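## Task

Find the roll of masking tape on one of the closet's shelves, place it on the shelf that is second counting up from the lowest, and then close the closet door completely. The robot must not tip over or be left leaning, and the tape and door must stay put without the robot holding them.

## Robot and tools

ROBOT. A simulated Hello Robot Stretch 3 with a single arm. It has a two-wheeled base (0.33 m long, 0.34 m wide), a lift that slides the arm up and down a mast, and a telescoping arm that reaches out to the robot's right. The arm cannot move forward or back; to shift the gripper along the robot's forward direction you drive the base. On-the-spot turns pivot about the point between the drive wheels, 0.05 m behind the front edge. With the arm pulled in and the wrist folded, a turn sweeps a circle of radius 0.28 m; an unfolded, level gripper reaches beyond it.

FRAMES. Base frame: origin on the floor between the drive wheels, x forward, y left, z up. hand_pose is reported in this frame, at the point where the closed fingertips meet; with all wrist joints at zero its x axis points up, y back toward the mast, z to the rear. The odometry frame is the base frame as it was when the scene began.

execute_actions. Argument actions: a list holding one action or none (empty just reports state and images). An action may contain:
- base: exactly one of translate_m (metres, -1 to 1, a relative drive from the base's current spot, forward positive) or rotate_rad (radians, -3.2 to 3.2, a relative turn in place, left/counter-clockwise positive). No sideways motion.
- joints: absolute targets by name. lift_m 0 to 1.1 (arm height); arm_m 0 to 0.52 (extension); wrist_yaw_rad -1.345 to 4.42 (0 along the arm, positive swings toward the front, 3.0 folds over the base); wrist_pitch_rad -1.57 to 0.451 (0 level, negative tips fingers down); wrist_roll_rad -2.911 to 2.911 (0 fingers side by side, level); gripper_m -0.089 to 0.179 (larger is wider; actual fingertip gap is about 0.007 m less when nearly shut, 0.025 m less when fully open, zero below 0.007); head_pan_rad -3.953 to 1.73 (0 forward, positive left, -1.57 faces along the arm); head_tilt_rad -1.53 to 0.419 (negative down). Done tolerances: ±0.004 for lift, arm, gripper; ±0.02 for yaw, roll, head; ±0.05 for pitch.
- contact_limits: {arm_m: effort percent, 1 to 100}; the arm halts with contact_stop when its effort hits that level (negative when retracting) and holds no harder than that until the next action. Values above the maximum are clipped.
Optional cameras: list from head_camera, nav_camera, wrist_camera, all; omitted/null/all gives every camera, [] gives none. Any single motion lasts at most 15 s. Parts of one action start together. A joint or the base left out of an action may still be driving toward its previous target. Unknown keys or out-of-range numbers make the whole call rejected with no motion. If a result reports a stop, remaining calls in that same reply are skipped.

wait: seconds from 0 to 10; commands nothing and returns state and images.
zoom_image: camera name plus region [x0, y0, x1, y1] in pixels of that camera's latest full image, top-left origin, no larger than 504 by 504.
finished_scene: scene, the integer number of the scene being ended. Irreversible; it reports success and gives the next task. Use it only when the result will stay in place.

RESULT LINES. base_status and joint_status tell how each motion of the last accepted action ended: done (for the base: wheels turned the commanded amount, slipping included), off_target (resting short and maybe still pushing), contact_stop, time_out, torque_fault. After the last three the old target is dropped. on_its_own covers what the call did not command; its held at value is a target, not a position. lidar_m: 12 distances in metres, 30-degree sectors starting straight ahead and going counter-clockwise (4th left, 7th behind, 10th right), scanning a plane 0.17 m above the floor, range 0.15 to 12 m, - for nothing; it misses glass, thin legs, and parts hidden by the robot (especially the 5th sector). wrist_depth_mm and head_depth_mm: 7x7 grids of median depth in mm (wrist 45 to 1000, head 280 to 4000, head grid given sideways). base_odometry comes from wheels only; heading -3.142 to 3.142, left positive; turned_by_wheels and turned_by_imu give turning since the previous result. base_tilt in degrees, forward and right positive, with a fixed offset up to about 4 degrees. motor_effort is percent of maximum, positive toward larger joint values, peak in brackets; readings are noisy and biased, so treat them loosely. Positive wheel effort pushes forward. contact_limits shows the active, default and maximum limits.

CAMERAS. head_camera (896x504, pinhole) and nav_camera (672x504, fisheye) both move with head_pan_rad and head_tilt_rad. wrist_camera (644x364) rides on the gripper.

SPEED. With lift_m under 0.30, arm_m under 0.03 and wrist_yaw_rad above 2.54 the base can go 0.30 m/s and 1.9 rad/s; otherwise 0.10 m/s and 0.63 rad/s. Shorter robot motion time is better.

GRIPPING. Command gripper_m smaller than the object's width to grasp; smaller squeezes harder, but a stall guard eases overly hard squeezes, so heavy or slick items may slide; send a new value to re-squeeze. To let go, open at least 0.02 past where contact occurred. Neither the reading nor done confirms a grasp; check images.

STOPS AND FAULTS. Arm and lift stop on firm contact and then go limp until commanded again; a limp lift may sag under load or keep pressing, and closing fingers on a surface raises it. Base, wrist and head never auto-stop and will keep shoving. Sustained strain on a wrist servo shuts it off for 10 s (torque_fault), leaving it limp.

SAFETY. Fold or unfold the wrist only with lift_m between 0.32 and 0.95, wrist_pitch_rad -0.4 and roll near 0; once folded the lift may go down to 0.25. If wrist_yaw_rad is below -0.4, keep pitch at -0.5 or lower. Pushing with the arm against something rigid while the gripper is above roughly 0.45 m can topple the robot before contact stop acts; higher contact limits and repeated pushes make this worse. Do not drive while the gripper is caught on or pressing something fixed, and avoid snagging furniture, particularly when reversing. If tilted: reverse the last move in small steps, free the gripper, and if needed lower lift_m to about 0.2. Avoid drops, slams, hard impacts and heavy pushing; loose items may occasionally get nudged by outside disturbances.

Each tool is called after "Request:" as name(argument=value, ...), one argument or row to a line, values as JSON.

## Session

Request:
execute_actions(
  actions=[],
)

Scene clock: 0.00 s.
base_odometry: x=+0.000 y=+0.000 heading=+0.000 (m, m, rad; odometry frame)
turned_by_wheels: +0.000 (rad since the last result)
turned_by_imu: +0.000 (rad since the last result)
base_tilt: forward=+0.4 right=+0.2 (deg)
lidar_m: 2.48 2.32 2.35 2.38 2.23 2.04 1.52 1.44 1.46 1.88 1.83 1.85
head_depth_mm: 1821 2634 3060 3060 3003 2978 2265 / 1808 2639 3141 3129 3149 3119 2355 / 1831 2675 2898 2886 2930 2901 2356 / 1831 2616 2704 2688 2697 2688 2340 / 1844 2489 2537 2534 2530 2514 2322 / 1855 2381 2358 2372 2376 2377 2312 / 1873 2236 2231 2226 2222 2224 2205
base_status: not commanded
joint_positions: lift_m=+0.363 arm_m=+0.003 wrist_yaw_rad=+2.857 wrist_pitch_rad=-0.630 wrist_roll_rad=+0.015 gripper_m=+0.037 head_pan_rad=+0.009 head_tilt_rad=-0.022
joint_status: not commanded
motor_effort: left_wheel=+0 right_wheel=+0 lift_m=+29 arm_m=+0 wrist_yaw_rad=-1 wrist_pitch_rad=+5 wrist_roll_rad=+0 gripper_m=+0 head_pan_rad=+0 head_tilt_rad=+2 (%)
hand_pose: x=+0.0329 y=+0.0372 z=+0.3308 quat_wxyz=(+0.314, +0.701, +0.119, +0.629) (m; base frame)
wrist_depth_mm: - - - - - - - / 983 - - - - - - / 838 - 844 821 822 823 819 / 690 - 685 706 689 687 685 / 597 589 614 590 609 596 588 / 521 535 - 512 - 525 518 / 477 - - 466 457 468 469
pictures: head_camera (sideways: a quarter turn clockwise sets it upright), nav_camera (sideways: a quarter turn counterclockwise sets it upright), wrist_camera
Images, in order (width x height): head_camera 896x504, nav_camera 672x504, wrist_camera 644x364.

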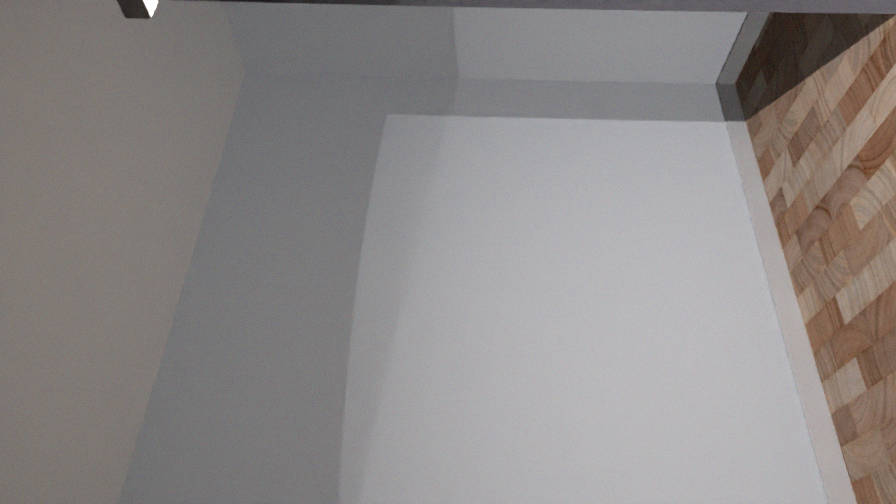

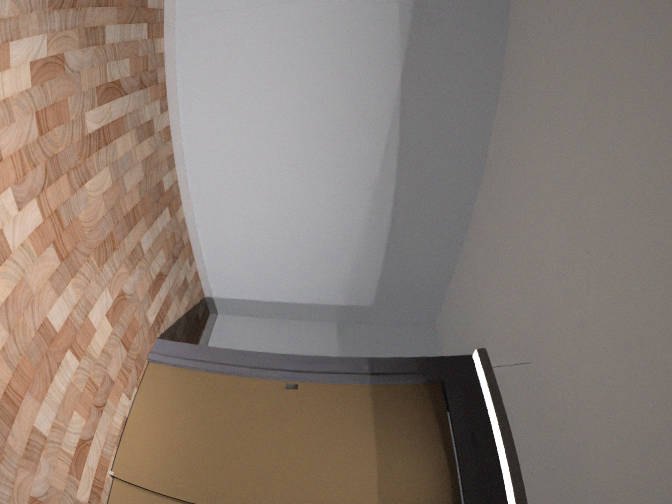

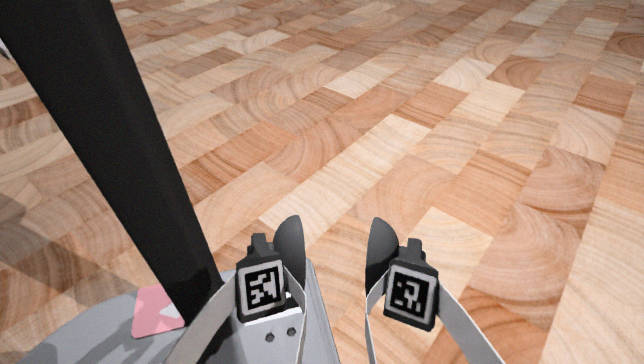

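Request:
execute_actions(
  actions=[
    {"joints":{"head_pan_rad":-0.8,"head_tilt_rad":-0.25}},
  ],
  cameras=["head_camera","nav_camera"],
)

Scene clock: 4.83 s.
base_odometry: x=+0.000 y=+0.000 heading=+0.000 (m, m, rad; odometry frame)
turned_by_wheels: +0.000 (rad since the last result)
turned_by_imu: +0.000 (rad since the last result)
base_tilt: forward=+0.1 right=+0.4 (deg)
lidar_m: 2.48 2.32 2.36 2.38 2.23 2.04 1.52 1.44 1.47 1.87 1.83 1.85
head_depth_mm: 1586 1639 1699 1760 1826 1901 1708 / 1625 1676 1739 1800 1875 1951 1693 / 1656 1706 1761 1827 1924 1986 1695 / 1646 1695 1760 1835 1913 1990 1678 / 1689 1731 1798 1876 1956 2030 1686 / 1705 1776 1851 1930 1996 2064 1682 / 1741 1818 1898 1968 2062 2128 1680
base_status: not commanded
joint_positions: lift_m=+0.363 arm_m=+0.003 wrist_yaw_rad=+2.857 wrist_pitch_rad=-0.630 wrist_roll_rad=+0.015 gripper_m=+0.037 head_pan_rad=-0.793 head_tilt_rad=-0.247
joint_status: all done
motor_effort: left_wheel=+0(0) right_wheel=+0(0) lift_m=+29(29) arm_m=+0(0) wrist_yaw_rad=+0(1) wrist_pitch_rad=+5(5) wrist_roll_rad=+0(0) gripper_m=+0(0) head_pan_rad=-2(28) head_tilt_rad=-2(27) (%)
hand_pose: x=+0.0329 y=+0.0372 z=+0.3308 quat_wxyz=(+0.314, +0.701, +0.119, +0.629) (m; base frame)
wrist_depth_mm: - - - - - - - / 989 - - - - - - / 844 - 829 827 814 821 798 / 700 - 688 683 677 681 692 / 588 584 617 590 593 595 597 / 524 538 - 525 - 518 516 / 476 - - 464 458 461 456
pictures: head_camera (sideways: a quarter turn clockwise sets it upright), nav_camera (sideways: a quarter turn counterclockwise sets it upright)
Images, in order (width x height): head_camera 896x504, nav_camera 672x504.

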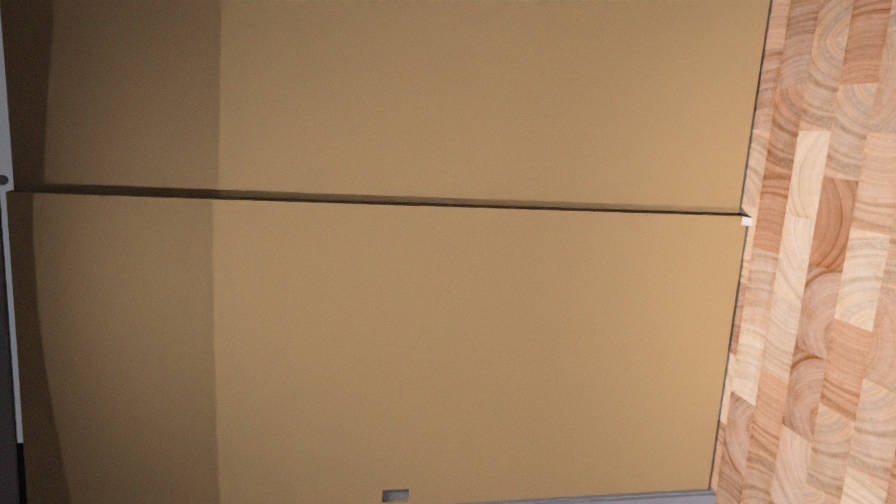

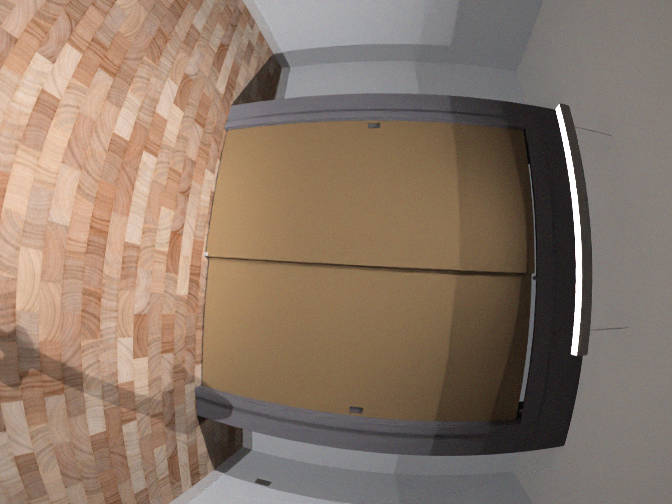

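Request:
execute_actions(
  actions=[
    {"base":{"rotate_rad":-0.236},"joints":{"lift_m":0.28}},
  ],
  cameras=[],
)

Request:
execute_actions(
  actions=[
    {"base":{"translate_m":1.0}},
  ],
  cameras=[],
)

Request:
execute_actions(
  actions=[
    {"base":{"translate_m":0.66}},
  ],
  cameras=[],
)

Request:
execute_actions(
  actions=[
    {"base":{"rotate_rad":0.806},"joints":{"head_pan_rad":-1.57,"head_tilt_rad":-0.5}},
  ],
  cameras=["head_camera","nav_camera"],
)

Scene clock: 28.03 s.
base_odometry: x=+0.000 y=+0.000 heading=-0.236 (m, m, rad; odometry frame)
turned_by_wheels: -0.236 (rad since the last result)
turned_by_imu: -0.234 (rad since the last result)
base_tilt: forward=+0.4 right=+0.2 (deg)
lidar_m: 2.03 2.33 2.32 2.59 1.78 2.22 1.72 1.44 1.44 1.60 1.87 1.83
head_depth_mm: 1663 1713 1766 1830 1885 1971 1706 / 1671 1722 1791 1856 1941 2018 1693 / 1663 1709 1777 1859 1933 1997 1686 / 1659 1720 1774 1843 1918 1984 1682 / 1651 1706 1765 1848 1904 1993 1688 / 1609 1654 1709 1783 1856 1945 1685 / 1592 1644 1709 1784 1851 1937 1674
base_status: done
joint_positions: lift_m=+0.281 arm_m=+0.003 wrist_yaw_rad=+2.857 wrist_pitch_rad=-0.631 wrist_roll_rad=+0.015 gripper_m=+0.037 head_pan_rad=-0.793 head_tilt_rad=-0.247
joint_status: all done
motor_effort: left_wheel=+4(9) right_wheel=-3(7) lift_m=+13(25) arm_m=+0(0) wrist_yaw_rad=+0(0) wrist_pitch_rad=+5(5) wrist_roll_rad=+0(0) gripper_m=+0(0) head_pan_rad=-2(2) head_tilt_rad=-2(2) (%)
hand_pose: x=+0.0329 y=+0.0371 z=+0.2487 quat_wxyz=(+0.314, +0.701, +0.120, +0.629) (m; base frame)
wrist_depth_mm: - - - - - - - / 844 845 855 857 838 849 845 / 692 - 696 706 683 678 684 / 564 - 572 574 564 571 570 / 493 - - 492 496 494 492 / - - - 430 - 425 428 / - - - - 377 381 380
pictures: none
No camera images: the call's "cameras" was empty. Leave "cameras" out to get every camera's image.

Scene clock: 33.13 s.
base_odometry: x=+0.972 y=-0.234 heading=-0.236 (m, m, rad; odometry frame)
turned_by_wheels: +0.000 (rad since the last result)
turned_by_imu: +0.004 (rad since the last result)
base_tilt: forward=+0.3 right=+0.3 (deg)
lidar_m: 1.15 1.67 1.66 1.86 2.98 2.57 2.51 2.11 2.10 1.34 1.07 1.06
head_depth_mm: 932 972 1008 1049 1103 1163 1235 / 930 963 1003 1042 1089 1141 1185 / 930 960 999 1043 1083 1129 1181 / 924 961 995 1037 1080 1128 1177 / 921 954 994 1033 1072 1122 1174 / 920 953 989 1030 1071 1117 1167 / 915 949 984 1026 1067 1112 1163
base_status: done
joint_positions: lift_m=+0.281 arm_m=+0.003 wrist_yaw_rad=+2.857 wrist_pitch_rad=-0.632 wrist_roll_rad=+0.015 gripper_m=+0.037 head_pan_rad=-0.793 head_tilt_rad=-0.248
joint_status: not commanded
motor_effort: left_wheel=+3(15) right_wheel=-3(7) lift_m=+13(14) arm_m=+0(0) wrist_yaw_rad=+0(0) wrist_pitch_rad=+5(5) wrist_roll_rad=+0(0) gripper_m=+0(0) head_pan_rad=-3(2) head_tilt_rad=-2(2) (%)
hand_pose: x=+0.0329 y=+0.0370 z=+0.2487 quat_wxyz=(+0.314, +0.701, +0.120, +0.629) (m; base frame)
wrist_depth_mm: - - - - - - - / 814 844 845 851 833 843 832 / 676 - 674 683 688 668 684 / 577 - 566 571 567 568 566 / 493 - - 486 491 498 488 / - - - 428 - 429 425 / - - - - 377 385 380
pictures: none
No camera images: the call's "cameras" was empty. Leave "cameras" out to get every camera's image.

Scene clock: 37.03 s.
base_odometry: x=+1.614 y=-0.388 heading=-0.236 (m, m, rad; odometry frame)
turned_by_wheels: +0.000 (rad since the last result)
turned_by_imu: +0.003 (rad since the last result)
base_tilt: forward=+0.3 right=+0.2 (deg)
lidar_m: 1.44 1.23 1.22 1.37 2.23 3.15 3.03 2.54 1.38 0.68 0.57 0.54
head_depth_mm: 478 494 515 536 558 584 610 / 475 493 512 534 556 582 607 / 474 492 511 531 554 579 606 / 472 490 510 530 553 576 603 / 469 486 506 526 547 574 597 / 442 459 476 499 519 542 570 / 453 470 488 508 530 553 577
base_status: done
joint_positions: lift_m=+0.281 arm_m=+0.003 wrist_yaw_rad=+2.857 wrist_pitch_rad=-0.632 wrist_roll_rad=+0.015 gripper_m=+0.037 head_pan_rad=-0.793 head_tilt_rad=-0.248
joint_status: not commanded
motor_effort: left_wheel=+3(14) right_wheel=-2(5) lift_m=+14(14) arm_m=+0(0) wrist_yaw_rad=+1(1) wrist_pitch_rad=+5(5) wrist_roll_rad=+0(0) gripper_m=+1(0) head_pan_rad=-2(2) head_tilt_rad=-1(2) (%)
hand_pose: x=+0.0328 y=+0.0370 z=+0.2486 quat_wxyz=(+0.314, +0.701, +0.120, +0.629) (m; base frame)
wrist_depth_mm: - - - - - - 956 / 815 858 857 826 844 838 828 / 680 - 683 665 673 668 677 / 576 - 571 568 567 570 565 / 493 - - 487 492 485 480 / - - - 428 - 427 430 / - - - - 375 382 381
pictures: none
No camera images: the call's "cameras" was empty. Leave "cameras" out to get every camera's image.

Scene clock: 38.83 s.
base_odometry: x=+1.614 y=-0.388 heading=+0.570 (m, m, rad; odometry frame)
turned_by_wheels: +0.806 (rad since the last result)
turned_by_imu: +0.800 (rad since the last result)
base_tilt: forward=+0.3 right=+0.0 (deg)
lidar_m: 1.23 1.26 1.68 3.45 3.58 2.65 2.54 0.83 0.59 0.54 0.56 1.29
head_depth_mm: 450 485 527 576 635 708 802 / 450 485 527 577 638 709 802 / 450 487 527 578 639 711 804 / 451 487 530 586 639 714 806 / 438 470 510 554 613 685 767 / 430 465 507 561 622 694 786 / 439 473 514 563 622 694 1250
base_status: done
joint_positions: lift_m=+0.281 arm_m=+0.003 wrist_yaw_rad=+2.857 wrist_pitch_rad=-0.632 wrist_roll_rad=+0.015 gripper_m=+0.037 head_pan_rad=-1.563 head_tilt_rad=-0.494
joint_status: all done
motor_effort: left_wheel=-4(11) right_wheel=+3(10) lift_m=+14(13) arm_m=+0(0) wrist_yaw_rad=-1(1) wrist_pitch_rad=+5(5) wrist_roll_rad=+0(0) gripper_m=+0(0) head_pan_rad=-2(28) head_tilt_rad=-4(26) (%)
hand_pose: x=+0.0328 y=+0.0370 z=+0.2486 quat_wxyz=(+0.314, +0.701, +0.120, +0.629) (m; base frame)
wrist_depth_mm: - - - - - - - / 820 855 829 844 840 845 814 / 671 - 690 685 692 671 679 / 575 - 576 572 563 558 573 / 489 - - 493 495 490 482 / - - - 431 - 428 426 / - - - - 376 378 381
pictures: head_camera (sideways: a quarter turn clockwise sets it upright), nav_camera (sideways: a quarter turn counterclockwise sets it upright)
Images, in order (width x height): head_camera 896x504, nav_camera 672x504.

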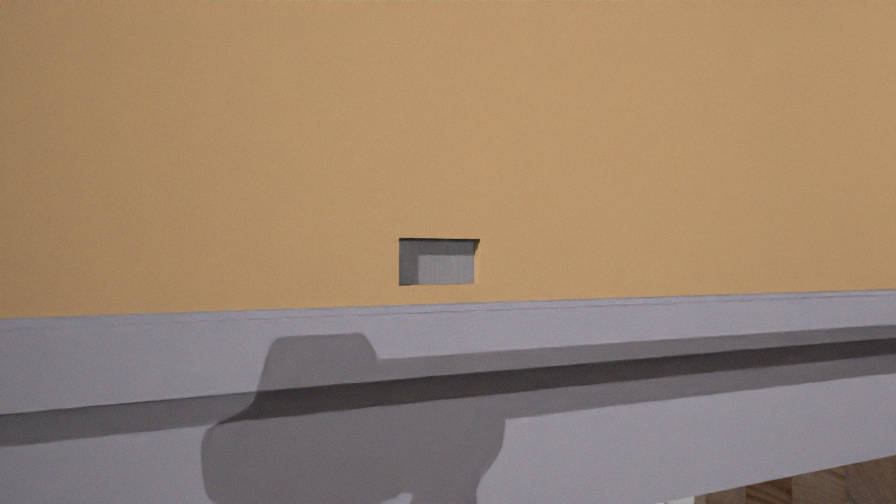

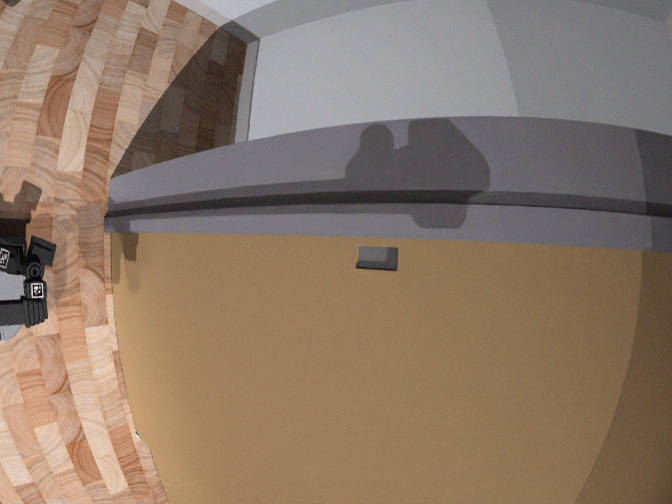

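Request:
execute_actions(
  actions=[
    {"joints":{"lift_m":0.9,"wrist_pitch_rad":-0.4,"gripper_m":0.0}},
  ],
  cameras=[],
)

Request:
execute_actions(
  actions=[
    {"joints":{"wrist_yaw_rad":0}},
  ],
  cameras=[],
)

Request:
execute_actions(
  actions=[
    {"joints":{"wrist_pitch_rad":0}},
  ],
)

Scene clock: 49.00 s.
base_odometry: x=+1.614 y=-0.388 heading=+0.570 (m, m, rad; odometry frame)
turned_by_wheels: +0.000 (rad since the last result)
turned_by_imu: +0.001 (rad since the last result)
base_tilt: forward=+0.3 right=+0.2 (deg)
lidar_m: 1.23 1.26 1.68 3.46 3.55 2.66 2.54 0.83 0.59 0.54 0.56 1.29
head_depth_mm: 450 486 527 576 636 708 771 / 450 485 527 577 636 712 804 / 451 486 528 578 638 712 792 / 451 488 529 587 640 711 790 / 438 470 510 553 612 684 759 / 430 465 507 562 621 694 783 / 438 473 514 562 621 695 1256
base_status: not commanded
joint_positions: lift_m=+0.899 arm_m=+0.003 wrist_yaw_rad=+2.857 wrist_pitch_rad=-0.422 wrist_roll_rad=+0.015 gripper_m=+0.000 head_pan_rad=-1.563 head_tilt_rad=-0.494
joint_status: all done
motor_effort: left_wheel=-4(4) right_wheel=+3(3) lift_m=+41(41) arm_m=+0(0) wrist_yaw_rad=-1(0) wrist_pitch_rad=+7(6) wrist_roll_rad=+0(0) gripper_m=-2(85) head_pan_rad=-2(3) head_tilt_rad=-4(4) (%)
hand_pose: x=+0.0416 y=+0.0671 z=+0.9111 quat_wxyz=(+0.245, +0.710, +0.047, +0.658) (m; base frame)
wrist_depth_mm: - - - - - - - / - - - - - - - / - - - - - - - / - - - - - - - / - - - - - - - / - - - - - - - / - - - - - - -
pictures: none
No camera images: the call's "cameras" was empty. Leave "cameras" out to get every camera's image.

Scene clock: 51.43 s.
base_odometry: x=+1.614 y=-0.388 heading=+0.570 (m, m, rad; odometry frame)
turned_by_wheels: +0.000 (rad since the last result)
turned_by_imu: +0.000 (rad since the last result)
base_tilt: forward=+0.4 right=+0.2 (deg)
lidar_m: 1.23 1.26 1.68 3.46 3.58 2.65 2.53 0.84 0.59 0.54 0.56 1.29
head_depth_mm: 450 485 526 576 636 710 772 / 450 486 527 577 637 711 801 / 451 486 528 577 637 700 - / 452 487 529 586 640 714 806 / 438 470 509 553 611 683 768 / 430 464 508 562 621 693 783 / 438 474 514 562 622 694 1250
base_status: not commanded
joint_positions: lift_m=+0.899 arm_m=+0.003 wrist_yaw_rad=+0.003 wrist_pitch_rad=-0.422 wrist_roll_rad=+0.015 gripper_m=+0.000 head_pan_rad=-1.563 head_tilt_rad=-0.494
joint_status: all done
motor_effort: left_wheel=-4(4) right_wheel=+3(3) lift_m=+41(41) arm_m=+0(0) wrist_yaw_rad=-1(2) wrist_pitch_rad=+7(8) wrist_roll_rad=+0(0) gripper_m=-3(2) head_pan_rad=-2(2) head_tilt_rad=-4(4) (%)
hand_pose: x=-0.0210 y=-0.3717 z=+0.9111 quat_wxyz=(+0.686, +0.148, -0.696, -0.149) (m; base frame)
wrist_depth_mm: 277 274 282 295 294 295 291 / 298 297 307 314 313 318 315 / 323 324 325 342 344 346 343 / 367 357 349 377 373 375 378 / - 389 392 407 410 418 418 / - 433 427 - 462 469 469 / - 507 494 526 531 530 519
pictures: none
No camera images: the call's "cameras" was empty. Leave "cameras" out to get every camera's image.

Scene clock: 52.50 s.
base_odometry: x=+1.614 y=-0.388 heading=+0.570 (m, m, rad; odometry frame)
turned_by_wheels: +0.000 (rad since the last result)
turned_by_imu: +0.000 (rad since the last result)
base_tilt: forward=+0.3 right=+0.0 (deg)
lidar_m: 1.23 1.26 1.68 3.45 3.55 2.65 2.53 0.84 0.59 0.54 0.56 1.29
head_depth_mm: 450 485 527 576 635 709 772 / 450 485 526 576 637 699 801 / 450 486 528 578 629 690 - / 451 486 529 586 638 702 805 / 438 470 509 554 612 684 769 / 430 465 507 562 621 694 782 / 439 472 514 562 621 694 1254
base_status: not commanded
joint_positions: lift_m=+0.899 arm_m=+0.003 wrist_yaw_rad=+0.002 wrist_pitch_rad=-0.026 wrist_roll_rad=+0.015 gripper_m=+0.000 head_pan_rad=-1.563 head_tilt_rad=-0.494
joint_status: all done
motor_effort: left_wheel=-4(4) right_wheel=+3(3) lift_m=+42(41) arm_m=+0(0) wrist_yaw_rad=-2(2) wrist_pitch_rad=+9(8) wrist_roll_rad=+0(0) gripper_m=-2(3) head_pan_rad=-3(2) head_tilt_rad=-3(4) (%)
hand_pose: x=-0.0208 y=-0.4033 z=+1.0072 quat_wxyz=(+0.702, +0.010, -0.712, -0.009) (m; base frame)
wrist_depth_mm: 292 288 305 309 310 309 309 / 299 297 312 315 317 319 319 / 304 304 318 322 325 323 328 / 313 309 324 328 333 330 333 / 321 318 324 337 340 340 342 / 328 328 314 - 347 351 351 / 336 337 324 357 357 355 362
pictures: head_camera (sideways: a quarter turn clockwise sets it upright), nav_camera (sideways: a quarter turn counterclockwise sets it upright), wrist_camera
Images, in order (width x height): head_camera 896x504, nav_camera 672x504, wrist_camera 644x364.

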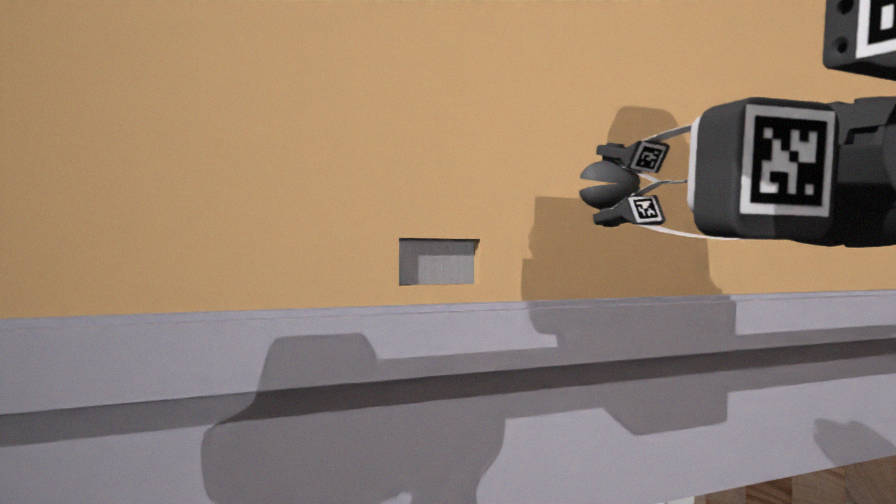

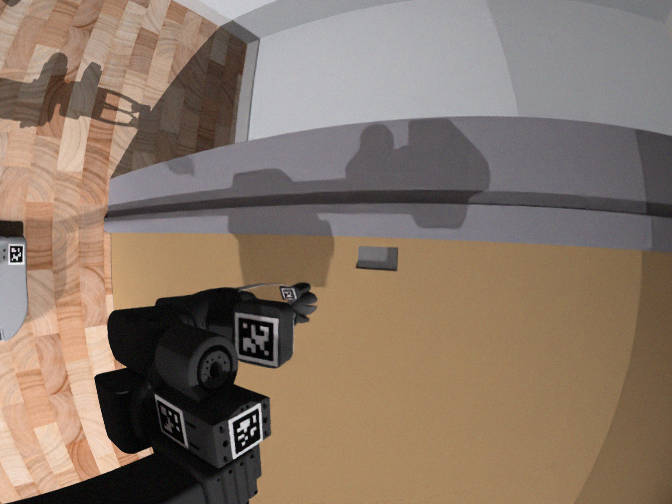

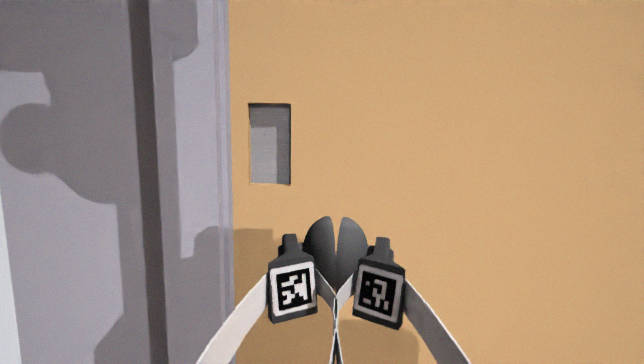

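Request:
execute_actions(
  actions=[
    {"base":{"translate_m":0.056},"joints":{"lift_m":0.94,"arm_m":0.10}},
  ],
  cameras=["head_camera","wrist_camera"],
)

Scene clock: 61.93 s.
base_odometry: x=+1.661 y=-0.357 heading=+0.570 (m, m, rad; odometry frame)
turned_by_wheels: +0.000 (rad since the last result)
turned_by_imu: +0.001 (rad since the last result)
base_tilt: forward=+0.4 right=+0.1 (deg)
lidar_m: 1.17 1.20 1.60 3.46 3.58 2.72 2.59 0.83 0.59 0.53 0.56 1.23
head_depth_mm: 448 483 524 573 - - - / 448 483 525 575 - - - / 449 484 526 574 - - 834 / 430 464 507 553 609 680 772 / 431 464 504 557 617 688 779 / 436 470 511 559 619 689 780 / 437 471 512 568 1461 1584 1351
base_status: done
joint_positions: lift_m=+0.939 arm_m=+0.100 wrist_yaw_rad=+0.002 wrist_pitch_rad=-0.025 wrist_roll_rad=+0.015 gripper_m=+0.000 head_pan_rad=-1.563 head_tilt_rad=-0.494
joint_status: all done
motor_effort: left_wheel=-4(6) right_wheel=+3(6) lift_m=+41(41) arm_m=+2(1) wrist_yaw_rad=-1(2) wrist_pitch_rad=+8(9) wrist_roll_rad=+0(0) gripper_m=-3(3) head_pan_rad=-2(2) head_tilt_rad=-4(4) (%)
hand_pose: x=-0.0210 y=-0.5003 z=+1.0476 quat_wxyz=(+0.702, +0.009, -0.712, -0.008) (m; base frame)
wrist_depth_mm: 198 198 186 216 216 216 217 / 203 202 191 220 220 221 221 / 206 206 195 225 226 225 228 / 212 212 201 239 230 231 232 / 216 217 203 245 234 238 237 / 222 223 208 - 241 243 244 / 226 228 214 247 248 248 250
pictures: head_camera (sideways: a quarter turn clockwise sets it upright), wrist_camera
Images, in order (width x height): head_camera 896x504, wrist_camera 644x364.

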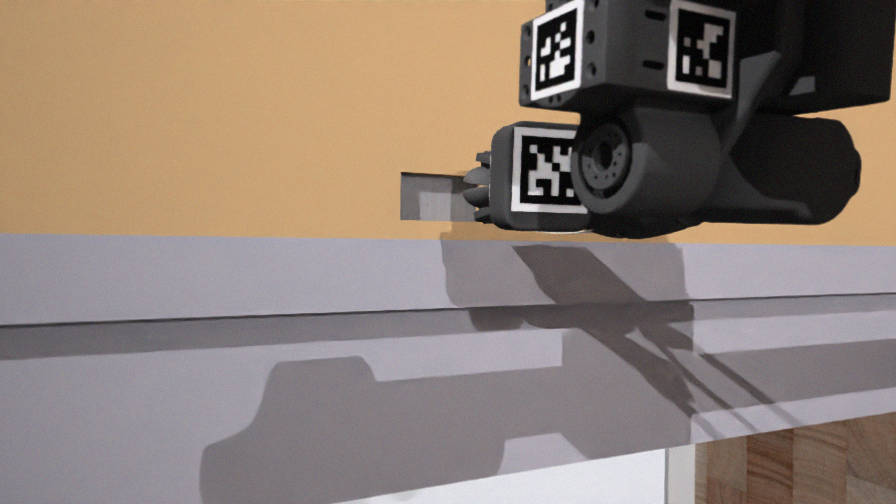

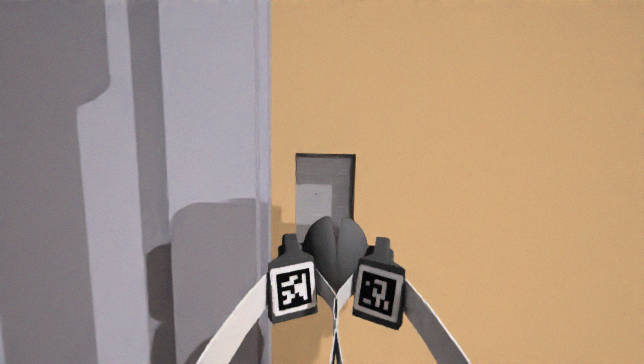

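Request:
execute_actions(
  actions=[
    {"base":{"translate_m":0.006},"joints":{"lift_m":0.953,"arm_m":0.12}},
  ],
  cameras=["wrist_camera"],
)

Request:
execute_actions(
  actions=[
    {"joints":{"arm_m":0.17},"contact_limits":{"arm_m":10}},
  ],
  cameras=["head_camera","wrist_camera"],
)

Scene clock: 67.67 s.
base_odometry: x=+1.666 y=-0.354 heading=+0.570 (m, m, rad; odometry frame)
turned_by_wheels: +0.000 (rad since the last result)
turned_by_imu: +0.000 (rad since the last result)
base_tilt: forward=+0.6 right=-0.1 (deg)
lidar_m: 1.16 1.20 1.59 3.46 3.58 2.73 2.60 0.83 0.59 0.53 0.56 1.22
head_depth_mm: 447 483 524 565 - - 818 / 448 483 525 568 - - 815 / 449 484 525 570 - - 813 / 427 461 502 550 601 681 774 / 431 467 508 558 617 689 779 / 435 470 511 559 617 691 794 / 436 471 511 575 1480 1588 1345
base_status: done
joint_positions: lift_m=+0.952 arm_m=+0.120 wrist_yaw_rad=+0.002 wrist_pitch_rad=-0.024 wrist_roll_rad=+0.015 gripper_m=+0.000 head_pan_rad=-1.563 head_tilt_rad=-0.494
joint_status: all done
motor_effort: left_wheel=-4(6) right_wheel=+3(8) lift_m=+41(43) arm_m=+3(1) wrist_yaw_rad=-1(2) wrist_pitch_rad=+8(9) wrist_roll_rad=+0(0) gripper_m=-2(2) head_pan_rad=-2(2) head_tilt_rad=-4(4) (%)
hand_pose: x=-0.0210 y=-0.5203 z=+1.0607 quat_wxyz=(+0.702, +0.009, -0.712, -0.008) (m; base frame)
wrist_depth_mm: 178 178 166 195 196 197 197 / 182 182 171 199 201 201 202 / 186 187 175 205 206 206 206 / 191 190 179 210 210 211 211 / 195 196 184 224 215 216 215 / 200 201 187 - 220 221 222 / 205 206 192 227 227 227 229
pictures: wrist_camera
Images, in order (width x height): wrist_camera 644x364.

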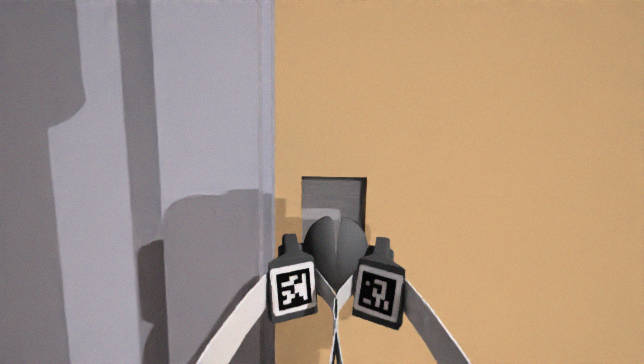

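Scene clock: 69.80 s.
base_odometry: x=+1.666 y=-0.354 heading=+0.570 (m, m, rad; odometry frame)
turned_by_wheels: +0.000 (rad since the last result)
turned_by_imu: -0.006 (rad since the last result)
base_tilt: forward=+0.4 right=+0.1 (deg)
lidar_m: 1.16 1.19 1.59 3.46 3.57 2.73 2.59 0.84 0.60 0.53 0.56 1.22
head_depth_mm: 449 485 528 561 - 742 802 / 450 485 528 562 - 739 806 / 450 486 527 559 - 738 806 / 430 463 504 550 610 690 778 / 431 465 504 558 616 689 780 / 436 470 511 558 617 689 781 / 436 471 511 568 1479 1589 1345
base_status: not commanded
joint_positions: lift_m=+0.952 arm_m=+0.162 wrist_yaw_rad=+0.008 wrist_pitch_rad=-0.026 wrist_roll_rad=+0.015 gripper_m=+0.000 head_pan_rad=-1.563 head_tilt_rad=-0.495
joint_status: arm_m contact_stop (moved +0.042 of +0.050)
on_its_own: arm_m is slack since a contact_stop, until your next command for it (your +0.170 is given up)
motor_effort: left_wheel=-1(6) right_wheel=+0(5) lift_m=+40(42) arm_m=+0(10) wrist_yaw_rad=-5(8) wrist_pitch_rad=+9(11) wrist_roll_rad=+0(0) gripper_m=-3(3) head_pan_rad=-2(2) head_tilt_rad=-4(3) (%)
contact_limits: arm_m 10 (drawing in: default 16, maximum 26; extending or still: default 22, maximum 35)
hand_pose: x=-0.0193 y=-0.5620 z=+1.0602 quat_wxyz=(+0.702, +0.013, -0.712, -0.007) (m; base frame)
wrist_depth_mm: 141 127 131 159 158 159 160 / 144 130 133 162 162 163 163 / 147 133 135 166 166 167 166 / 151 137 137 170 170 170 172 / 154 140 142 184 174 175 176 / 159 144 144 - 178 180 180 / 161 148 155 184 184 184 184
pictures: head_camera (sideways: a quarter turn clockwise sets it upright), wrist_camera
Images, in order (width x height): head_camera 896x504, wrist_camera 644x364.

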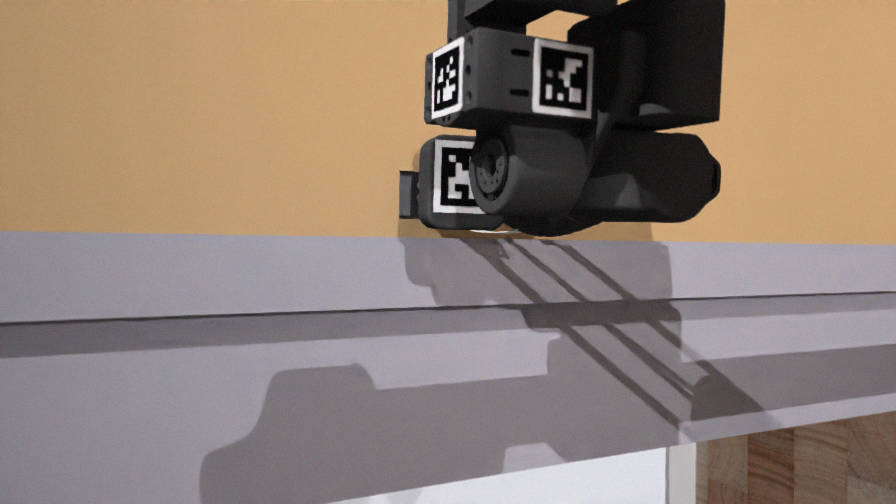

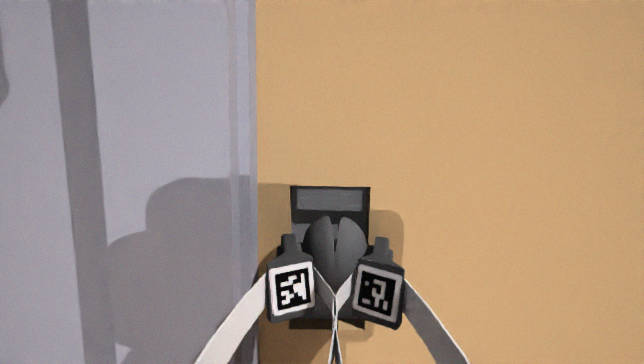

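Seems in. Drive back.

Request:
execute_actions(
  actions=[
    {"base":{"translate_m":-0.12},"joints":{"arm_m":0.162}},
  ],
  cameras=["head_camera","wrist_camera"],
)

Scene clock: 74.33 s.
base_odometry: x=+1.565 y=-0.419 heading=+0.570 (m, m, rad; odometry frame)
turned_by_wheels: +0.000 (rad since the last result)
turned_by_imu: +0.000 (rad since the last result)
base_tilt: forward=+0.2 right=+0.2 (deg)
lidar_m: 1.28 1.32 1.75 3.46 3.14 2.60 2.48 0.85 0.60 0.55 0.55 1.35
head_depth_mm: 454 489 531 566 - 748 810 / 454 489 532 566 - 744 815 / 454 490 532 563 - 744 812 / 1064 1133 1246 1059 1292 1137 1286 / 1077 1147 1260 1121 1312 1174 1285 / 489 490 514 557 616 677 772 / 428 465 510 564 625 696 788
base_status: done
joint_positions: lift_m=+0.952 arm_m=+0.162 wrist_yaw_rad=+0.002 wrist_pitch_rad=-0.026 wrist_roll_rad=+0.015 gripper_m=+0.000 head_pan_rad=-1.563 head_tilt_rad=-0.495
joint_status: all done
motor_effort: left_wheel=-2(19) right_wheel=+1(35) lift_m=+40(41) arm_m=+2(2) wrist_yaw_rad=-2(44) wrist_pitch_rad=+9(9) wrist_roll_rad=+0(0) gripper_m=-2(9) head_pan_rad=-2(3) head_tilt_rad=-4(3) (%)
hand_pose: x=-0.0208 y=-0.5622 z=+1.0603 quat_wxyz=(+0.702, +0.010, -0.712, -0.009) (m; base frame)
wrist_depth_mm: 197 458 713 162 163 163 164 / 198 463 825 166 167 167 168 / 198 461 734 169 171 171 173 / 199 469 858 174 174 175 177 / 200 470 771 188 179 180 179 / 201 475 608 - 183 184 185 / 201 483 682 188 189 189 190
pictures: head_camera (sideways: a quarter turn clockwise sets it upright), wrist_camera
Images, in order (width x height): head_camera 896x504, wrist_camera 644x364.

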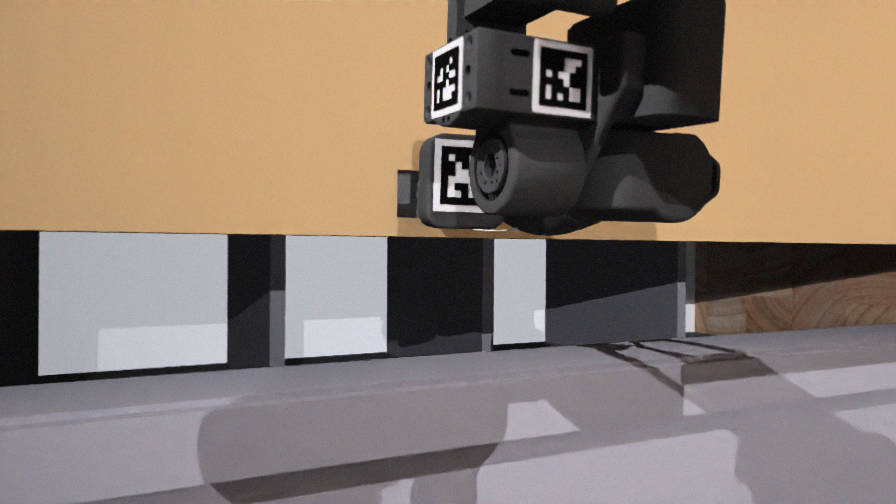

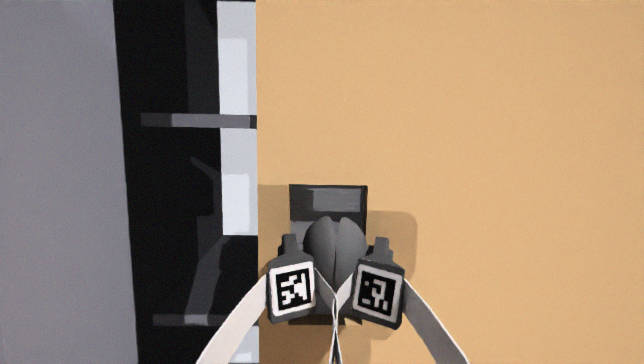

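Request:
execute_actions(
  actions=[
    {"base":{"rotate_rad":0.03},"joints":{"arm_m":0.165}},
  ],
  cameras=[],
)

Request:
execute_actions(
  actions=[
    {"base":{"translate_m":-0.35},"joints":{"head_pan_rad":-1.3}},
  ],
)

Scene clock: 80.13 s.
base_odometry: x=+1.565 y=-0.419 heading=+0.600 (m, m, rad; odometry frame)
turned_by_wheels: +0.030 (rad since the last result)
turned_by_imu: +0.030 (rad since the last result)
base_tilt: forward=+0.3 right=+0.0 (deg)
lidar_m: 1.29 1.33 1.80 3.46 3.13 2.58 2.48 0.82 0.60 0.55 0.56 1.34
head_depth_mm: 450 485 527 561 - 733 802 / 452 487 529 559 - 738 803 / 458 489 530 563 - 740 809 / 1076 1146 1260 1120 1369 1506 1315 / 1067 1139 1225 1001 1270 824 851 / 440 472 511 554 612 693 796 / 436 474 519 573 632 706 800
base_status: done
joint_positions: lift_m=+0.952 arm_m=+0.165 wrist_yaw_rad=-0.013 wrist_pitch_rad=-0.026 wrist_roll_rad=+0.015 gripper_m=+0.000 head_pan_rad=-1.563 head_tilt_rad=-0.495
joint_status: all done
motor_effort: left_wheel=-9(10) right_wheel=+10(11) lift_m=+40(41) arm_m=+2(3) wrist_yaw_rad=+7(7) wrist_pitch_rad=+9(9) wrist_roll_rad=+0(0) gripper_m=-3(4) head_pan_rad=-2(2) head_tilt_rad=-4(3) (%)
hand_pose: x=-0.0248 y=-0.5652 z=+1.0604 quat_wxyz=(+0.702, +0.005, -0.712, -0.014) (m; base frame)
wrist_depth_mm: 186 431 830 159 159 158 159 / 186 433 841 162 163 163 163 / 188 260 772 167 166 167 167 / 187 263 874 170 171 171 170 / 189 265 794 174 176 175 175 / 189 264 619 - 178 179 180 / 190 268 704 184 184 182 184
pictures: none
No camera images: the call's "cameras" was empty. Leave "cameras" out to get every camera's image.

Scene clock: 84.87 s.
base_odometry: x=+1.276 y=-0.617 heading=+0.600 (m, m, rad; odometry frame)
turned_by_wheels: +0.000 (rad since the last result)
turned_by_imu: +0.000 (rad since the last result)
base_tilt: forward=+0.3 right=+0.1 (deg)
lidar_m: 1.63 1.69 2.28 3.04 3.03 2.21 2.12 0.83 0.60 0.57 0.72 0.78
head_depth_mm: 447 475 512 542 - - 745 / 1066 1130 1225 978 652 702 780 / 1098 1169 1282 1125 1370 1543 1348 / 1128 1185 1316 1194 1368 1547 1347 / 1149 1208 1337 1195 1370 1547 1344 / 969 1029 1082 1118 1221 1298 1255 / 831 873 896 781 819 876 973
base_status: done
joint_positions: lift_m=+0.952 arm_m=+0.165 wrist_yaw_rad=+0.061 wrist_pitch_rad=-0.025 wrist_roll_rad=+0.015 gripper_m=+0.000 head_pan_rad=-1.307 head_tilt_rad=-0.495
joint_status: all done
on_its_own: wrist_yaw_rad is held at +0.043, not at your +0.000, by its stall guard, which is not easing now
motor_effort: left_wheel=+1(17) right_wheel=-4(34) lift_m=+40(41) arm_m=+2(2) wrist_yaw_rad=-12(44) wrist_pitch_rad=+9(9) wrist_roll_rad=+0(0) gripper_m=-4(8) head_pan_rad=+2(15) head_tilt_rad=-3(3) (%)
hand_pose: x=-0.0058 y=-0.5648 z=+1.0605 quat_wxyz=(+0.702, +0.031, -0.712, +0.012) (m; base frame)
wrist_depth_mm: 677 873 844 164 162 159 155 / 660 898 882 168 166 162 159 / 647 897 486 173 169 166 163 / 671 944 906 176 173 170 166 / 665 843 768 190 177 174 170 / 599 602 574 - 181 178 174 / 680 962 195 191 188 182 179
pictures: head_camera (sideways: a quarter turn clockwise sets it upright), nav_camera (sideways: a quarter turn counterclockwise sets it upright), wrist_camera
Images, in order (width x height): head_camera 896x504, nav_camera 672x504, wrist_camera 644x364.

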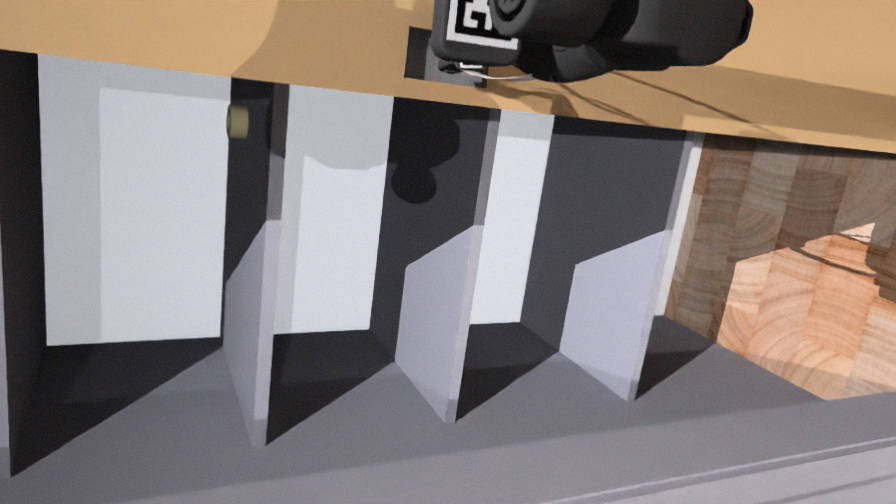

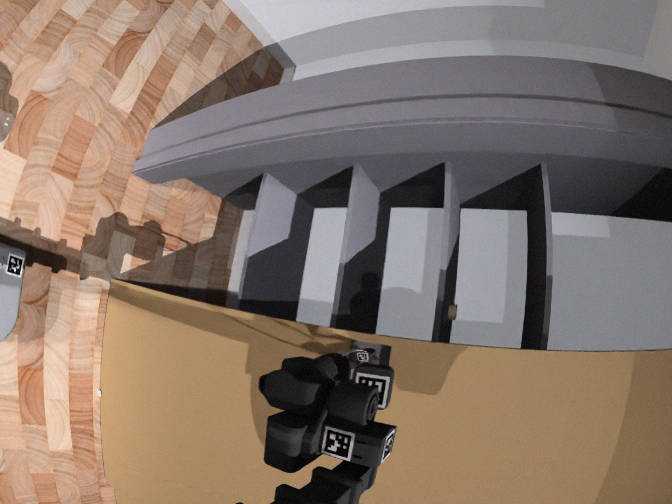

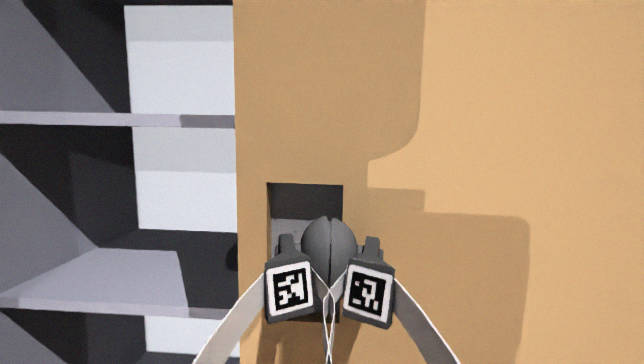

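Request:
execute_actions(
  actions=[
    {"base":{"translate_m":0.025},"joints":{"wrist_yaw_rad":0}},
  ],
  cameras=["wrist_camera"],
)

Request:
execute_actions(
  actions=[
    {"joints":{"arm_m":0.18},"contact_limits":{"arm_m":8}},
  ],
  cameras=["wrist_camera"],
)

Scene clock: 93.27 s.
base_odometry: x=+1.297 y=-0.603 heading=+0.600 (m, m, rad; odometry frame)
turned_by_wheels: +0.000 (rad since the last result)
turned_by_imu: +0.001 (rad since the last result)
base_tilt: forward=+0.4 right=+0.2 (deg)
lidar_m: 1.61 1.66 2.25 3.05 3.07 2.25 2.15 0.83 0.60 0.58 0.70 0.78
head_depth_mm: 1024 489 518 551 - 695 746 / 1067 1128 1235 1121 1321 728 792 / 1093 1166 1281 1123 1371 1548 1346 / 1127 1179 1319 1193 1375 1545 1351 / 1137 1182 1313 1193 1351 1555 1347 / 937 978 1035 1081 1170 1241 1084 / 796 823 708 738 779 847 957
base_status: done
joint_positions: lift_m=+0.952 arm_m=+0.165 wrist_yaw_rad=+0.004 wrist_pitch_rad=-0.026 wrist_roll_rad=+0.015 gripper_m=+0.000 head_pan_rad=-1.307 head_tilt_rad=-0.495
joint_status: all done
motor_effort: left_wheel=-2(11) right_wheel=+1(7) lift_m=+40(41) arm_m=+2(2) wrist_yaw_rad=-3(19) wrist_pitch_rad=+9(9) wrist_roll_rad=+0(0) gripper_m=-3(4) head_pan_rad=+2(3) head_tilt_rad=-2(3) (%)
hand_pose: x=-0.0204 y=-0.5653 z=+1.0604 quat_wxyz=(+0.702, +0.011, -0.712, -0.008) (m; base frame)
wrist_depth_mm: 689 848 844 164 162 162 162 / 693 852 866 167 166 166 166 / 673 875 873 171 170 170 169 / 684 910 924 175 174 174 172 / 681 886 832 189 179 178 177 / 610 612 616 - 182 182 181 / 671 970 758 189 188 187 186
pictures: wrist_camera
Images, in order (width x height): wrist_camera 644x364.

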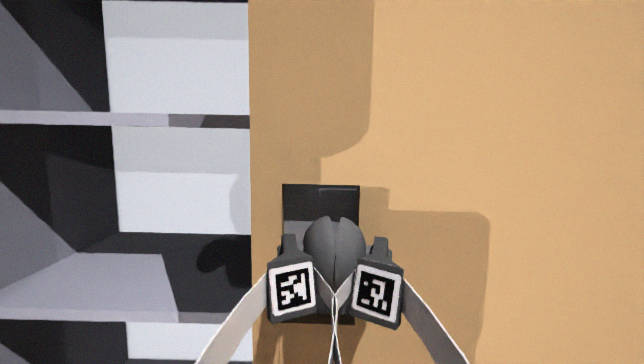

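Scene clock: 94.33 s.
base_odometry: x=+1.297 y=-0.603 heading=+0.600 (m, m, rad; odometry frame)
turned_by_wheels: +0.000 (rad since the last result)
turned_by_imu: +0.000 (rad since the last result)
base_tilt: forward=+0.4 right=+0.1 (deg)
lidar_m: 1.61 1.66 2.25 3.06 3.08 2.24 2.15 0.83 0.60 0.58 0.70 0.78
head_depth_mm: 1021 489 518 550 - 691 746 / 1066 1128 1237 1130 1320 1105 793 / 1097 1166 1275 1121 1368 1542 1347 / 1131 1188 1317 1194 1369 1551 1347 / 1135 1185 1313 1194 1351 1548 1347 / 933 983 1035 1080 1168 1242 1085 / 796 824 706 738 778 847 959
base_status: not commanded
joint_positions: lift_m=+0.952 arm_m=+0.172 wrist_yaw_rad=+0.007 wrist_pitch_rad=-0.027 wrist_roll_rad=+0.015 gripper_m=+0.000 head_pan_rad=-1.307 head_tilt_rad=-0.495
joint_status: arm_m contact_stop (moved +0.007 of +0.015)
on_its_own: arm_m is slack since a contact_stop, until your next command for it (your +0.180 is given up)
motor_effort: left_wheel=+0(4) right_wheel=-2(2) lift_m=+40(40) arm_m=+1(9) wrist_yaw_rad=-4(4) wrist_pitch_rad=+9(11) wrist_roll_rad=+0(0) gripper_m=-2(3) head_pan_rad=+2(3) head_tilt_rad=-3(4) (%)
contact_limits: arm_m 8 (drawing in: default 16, maximum 26; extending or still: default 22, maximum 35)
hand_pose: x=-0.0197 y=-0.5721 z=+1.0601 quat_wxyz=(+0.702, +0.012, -0.712, -0.007) (m; base frame)
wrist_depth_mm: 686 840 829 158 157 156 155 / 679 859 858 161 161 159 159 / 650 875 882 165 164 164 162 / 684 920 894 168 168 167 166 / 700 876 827 182 172 171 170 / 605 613 602 - 176 175 175 / 685 951 751 183 181 180 179
pictures: wrist_camera
Images, in order (width x height): wrist_camera 644x364.

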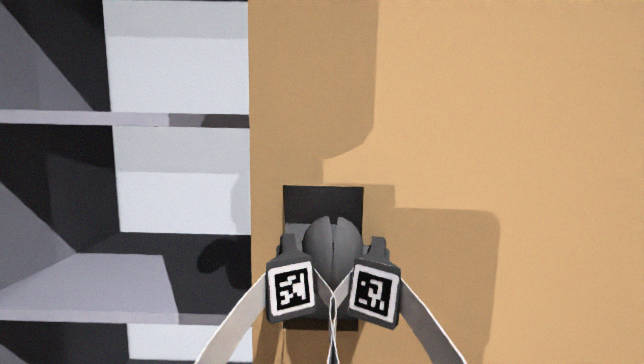

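Request:
execute_actions(
  actions=[
    {"base":{"translate_m":-0.2},"joints":{"arm_m":0.171,"head_tilt_rad":-0.2}},
  ],
  cameras=["wrist_camera","head_camera"],
)

Scene clock: 99.47 s.
base_odometry: x=+1.132 y=-0.716 heading=+0.600 (m, m, rad; odometry frame)
turned_by_wheels: +0.000 (rad since the last result)
turned_by_imu: +0.000 (rad since the last result)
base_tilt: forward=+0.3 right=+0.2 (deg)
lidar_m: 1.81 1.87 2.54 3.04 2.79 2.03 1.95 0.83 0.60 0.58 0.92 0.84
head_depth_mm: 1105 490 501 514 530 - - / 1138 1161 1203 1215 1256 1020 1116 / 1170 1199 1240 1252 1296 1344 1156 / 1204 1232 1282 1297 1320 1393 1147 / 1245 1278 1322 1340 1309 1394 1148 / 1273 1306 1354 1384 1297 1418 1191 / 1139 1152 1178 1173 1187 1258 1219
base_status: done
joint_positions: lift_m=+0.952 arm_m=+0.171 wrist_yaw_rad=+0.005 wrist_pitch_rad=-0.026 wrist_roll_rad=+0.015 gripper_m=+0.000 head_pan_rad=-1.307 head_tilt_rad=-0.211
joint_status: all done
motor_effort: left_wheel=+0(19) right_wheel=-1(34) lift_m=+41(41) arm_m=-1(1) wrist_yaw_rad=-4(43) wrist_pitch_rad=+9(9) wrist_roll_rad=+0(0) gripper_m=-3(8) head_pan_rad=+3(3) head_tilt_rad=+7(31) (%)
hand_pose: x=-0.0201 y=-0.5716 z=+1.0603 quat_wxyz=(+0.702, +0.011, -0.712, -0.008) (m; base frame)
wrist_depth_mm: 844 840 846 158 158 157 157 / 877 869 844 162 161 161 160 / 880 875 870 165 166 165 164 / 899 913 892 170 170 169 168 / 829 908 849 184 173 173 172 / 606 614 618 - 178 177 176 / 898 966 750 183 184 182 181
pictures: head_camera (sideways: a quarter turn clockwise sets it upright), wrist_camera
Images, in order (width x height): head_camera 896x504, wrist_camera 644x364.

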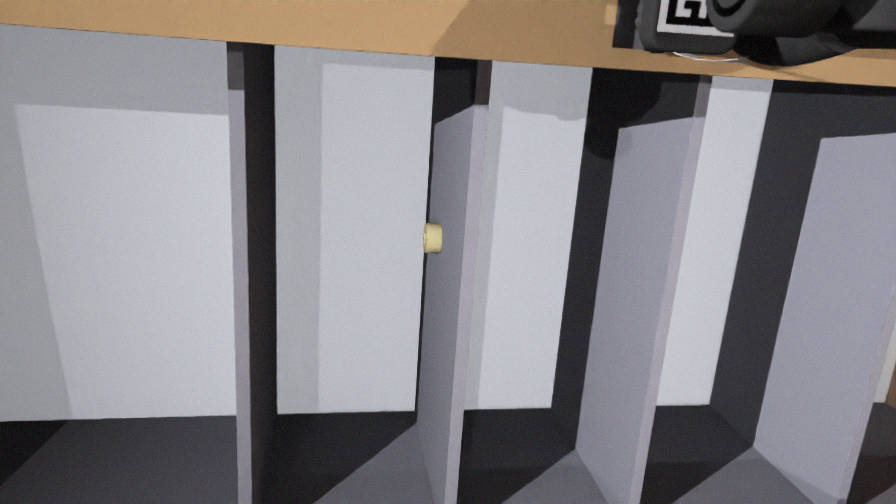

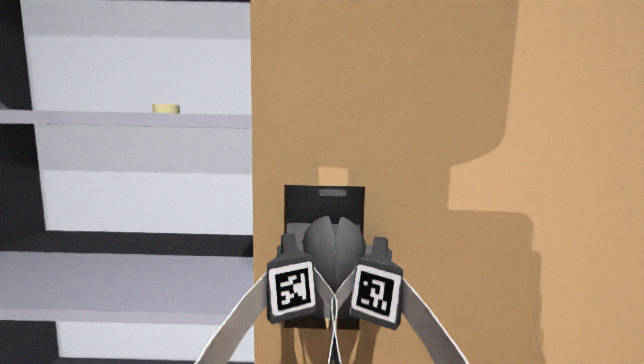

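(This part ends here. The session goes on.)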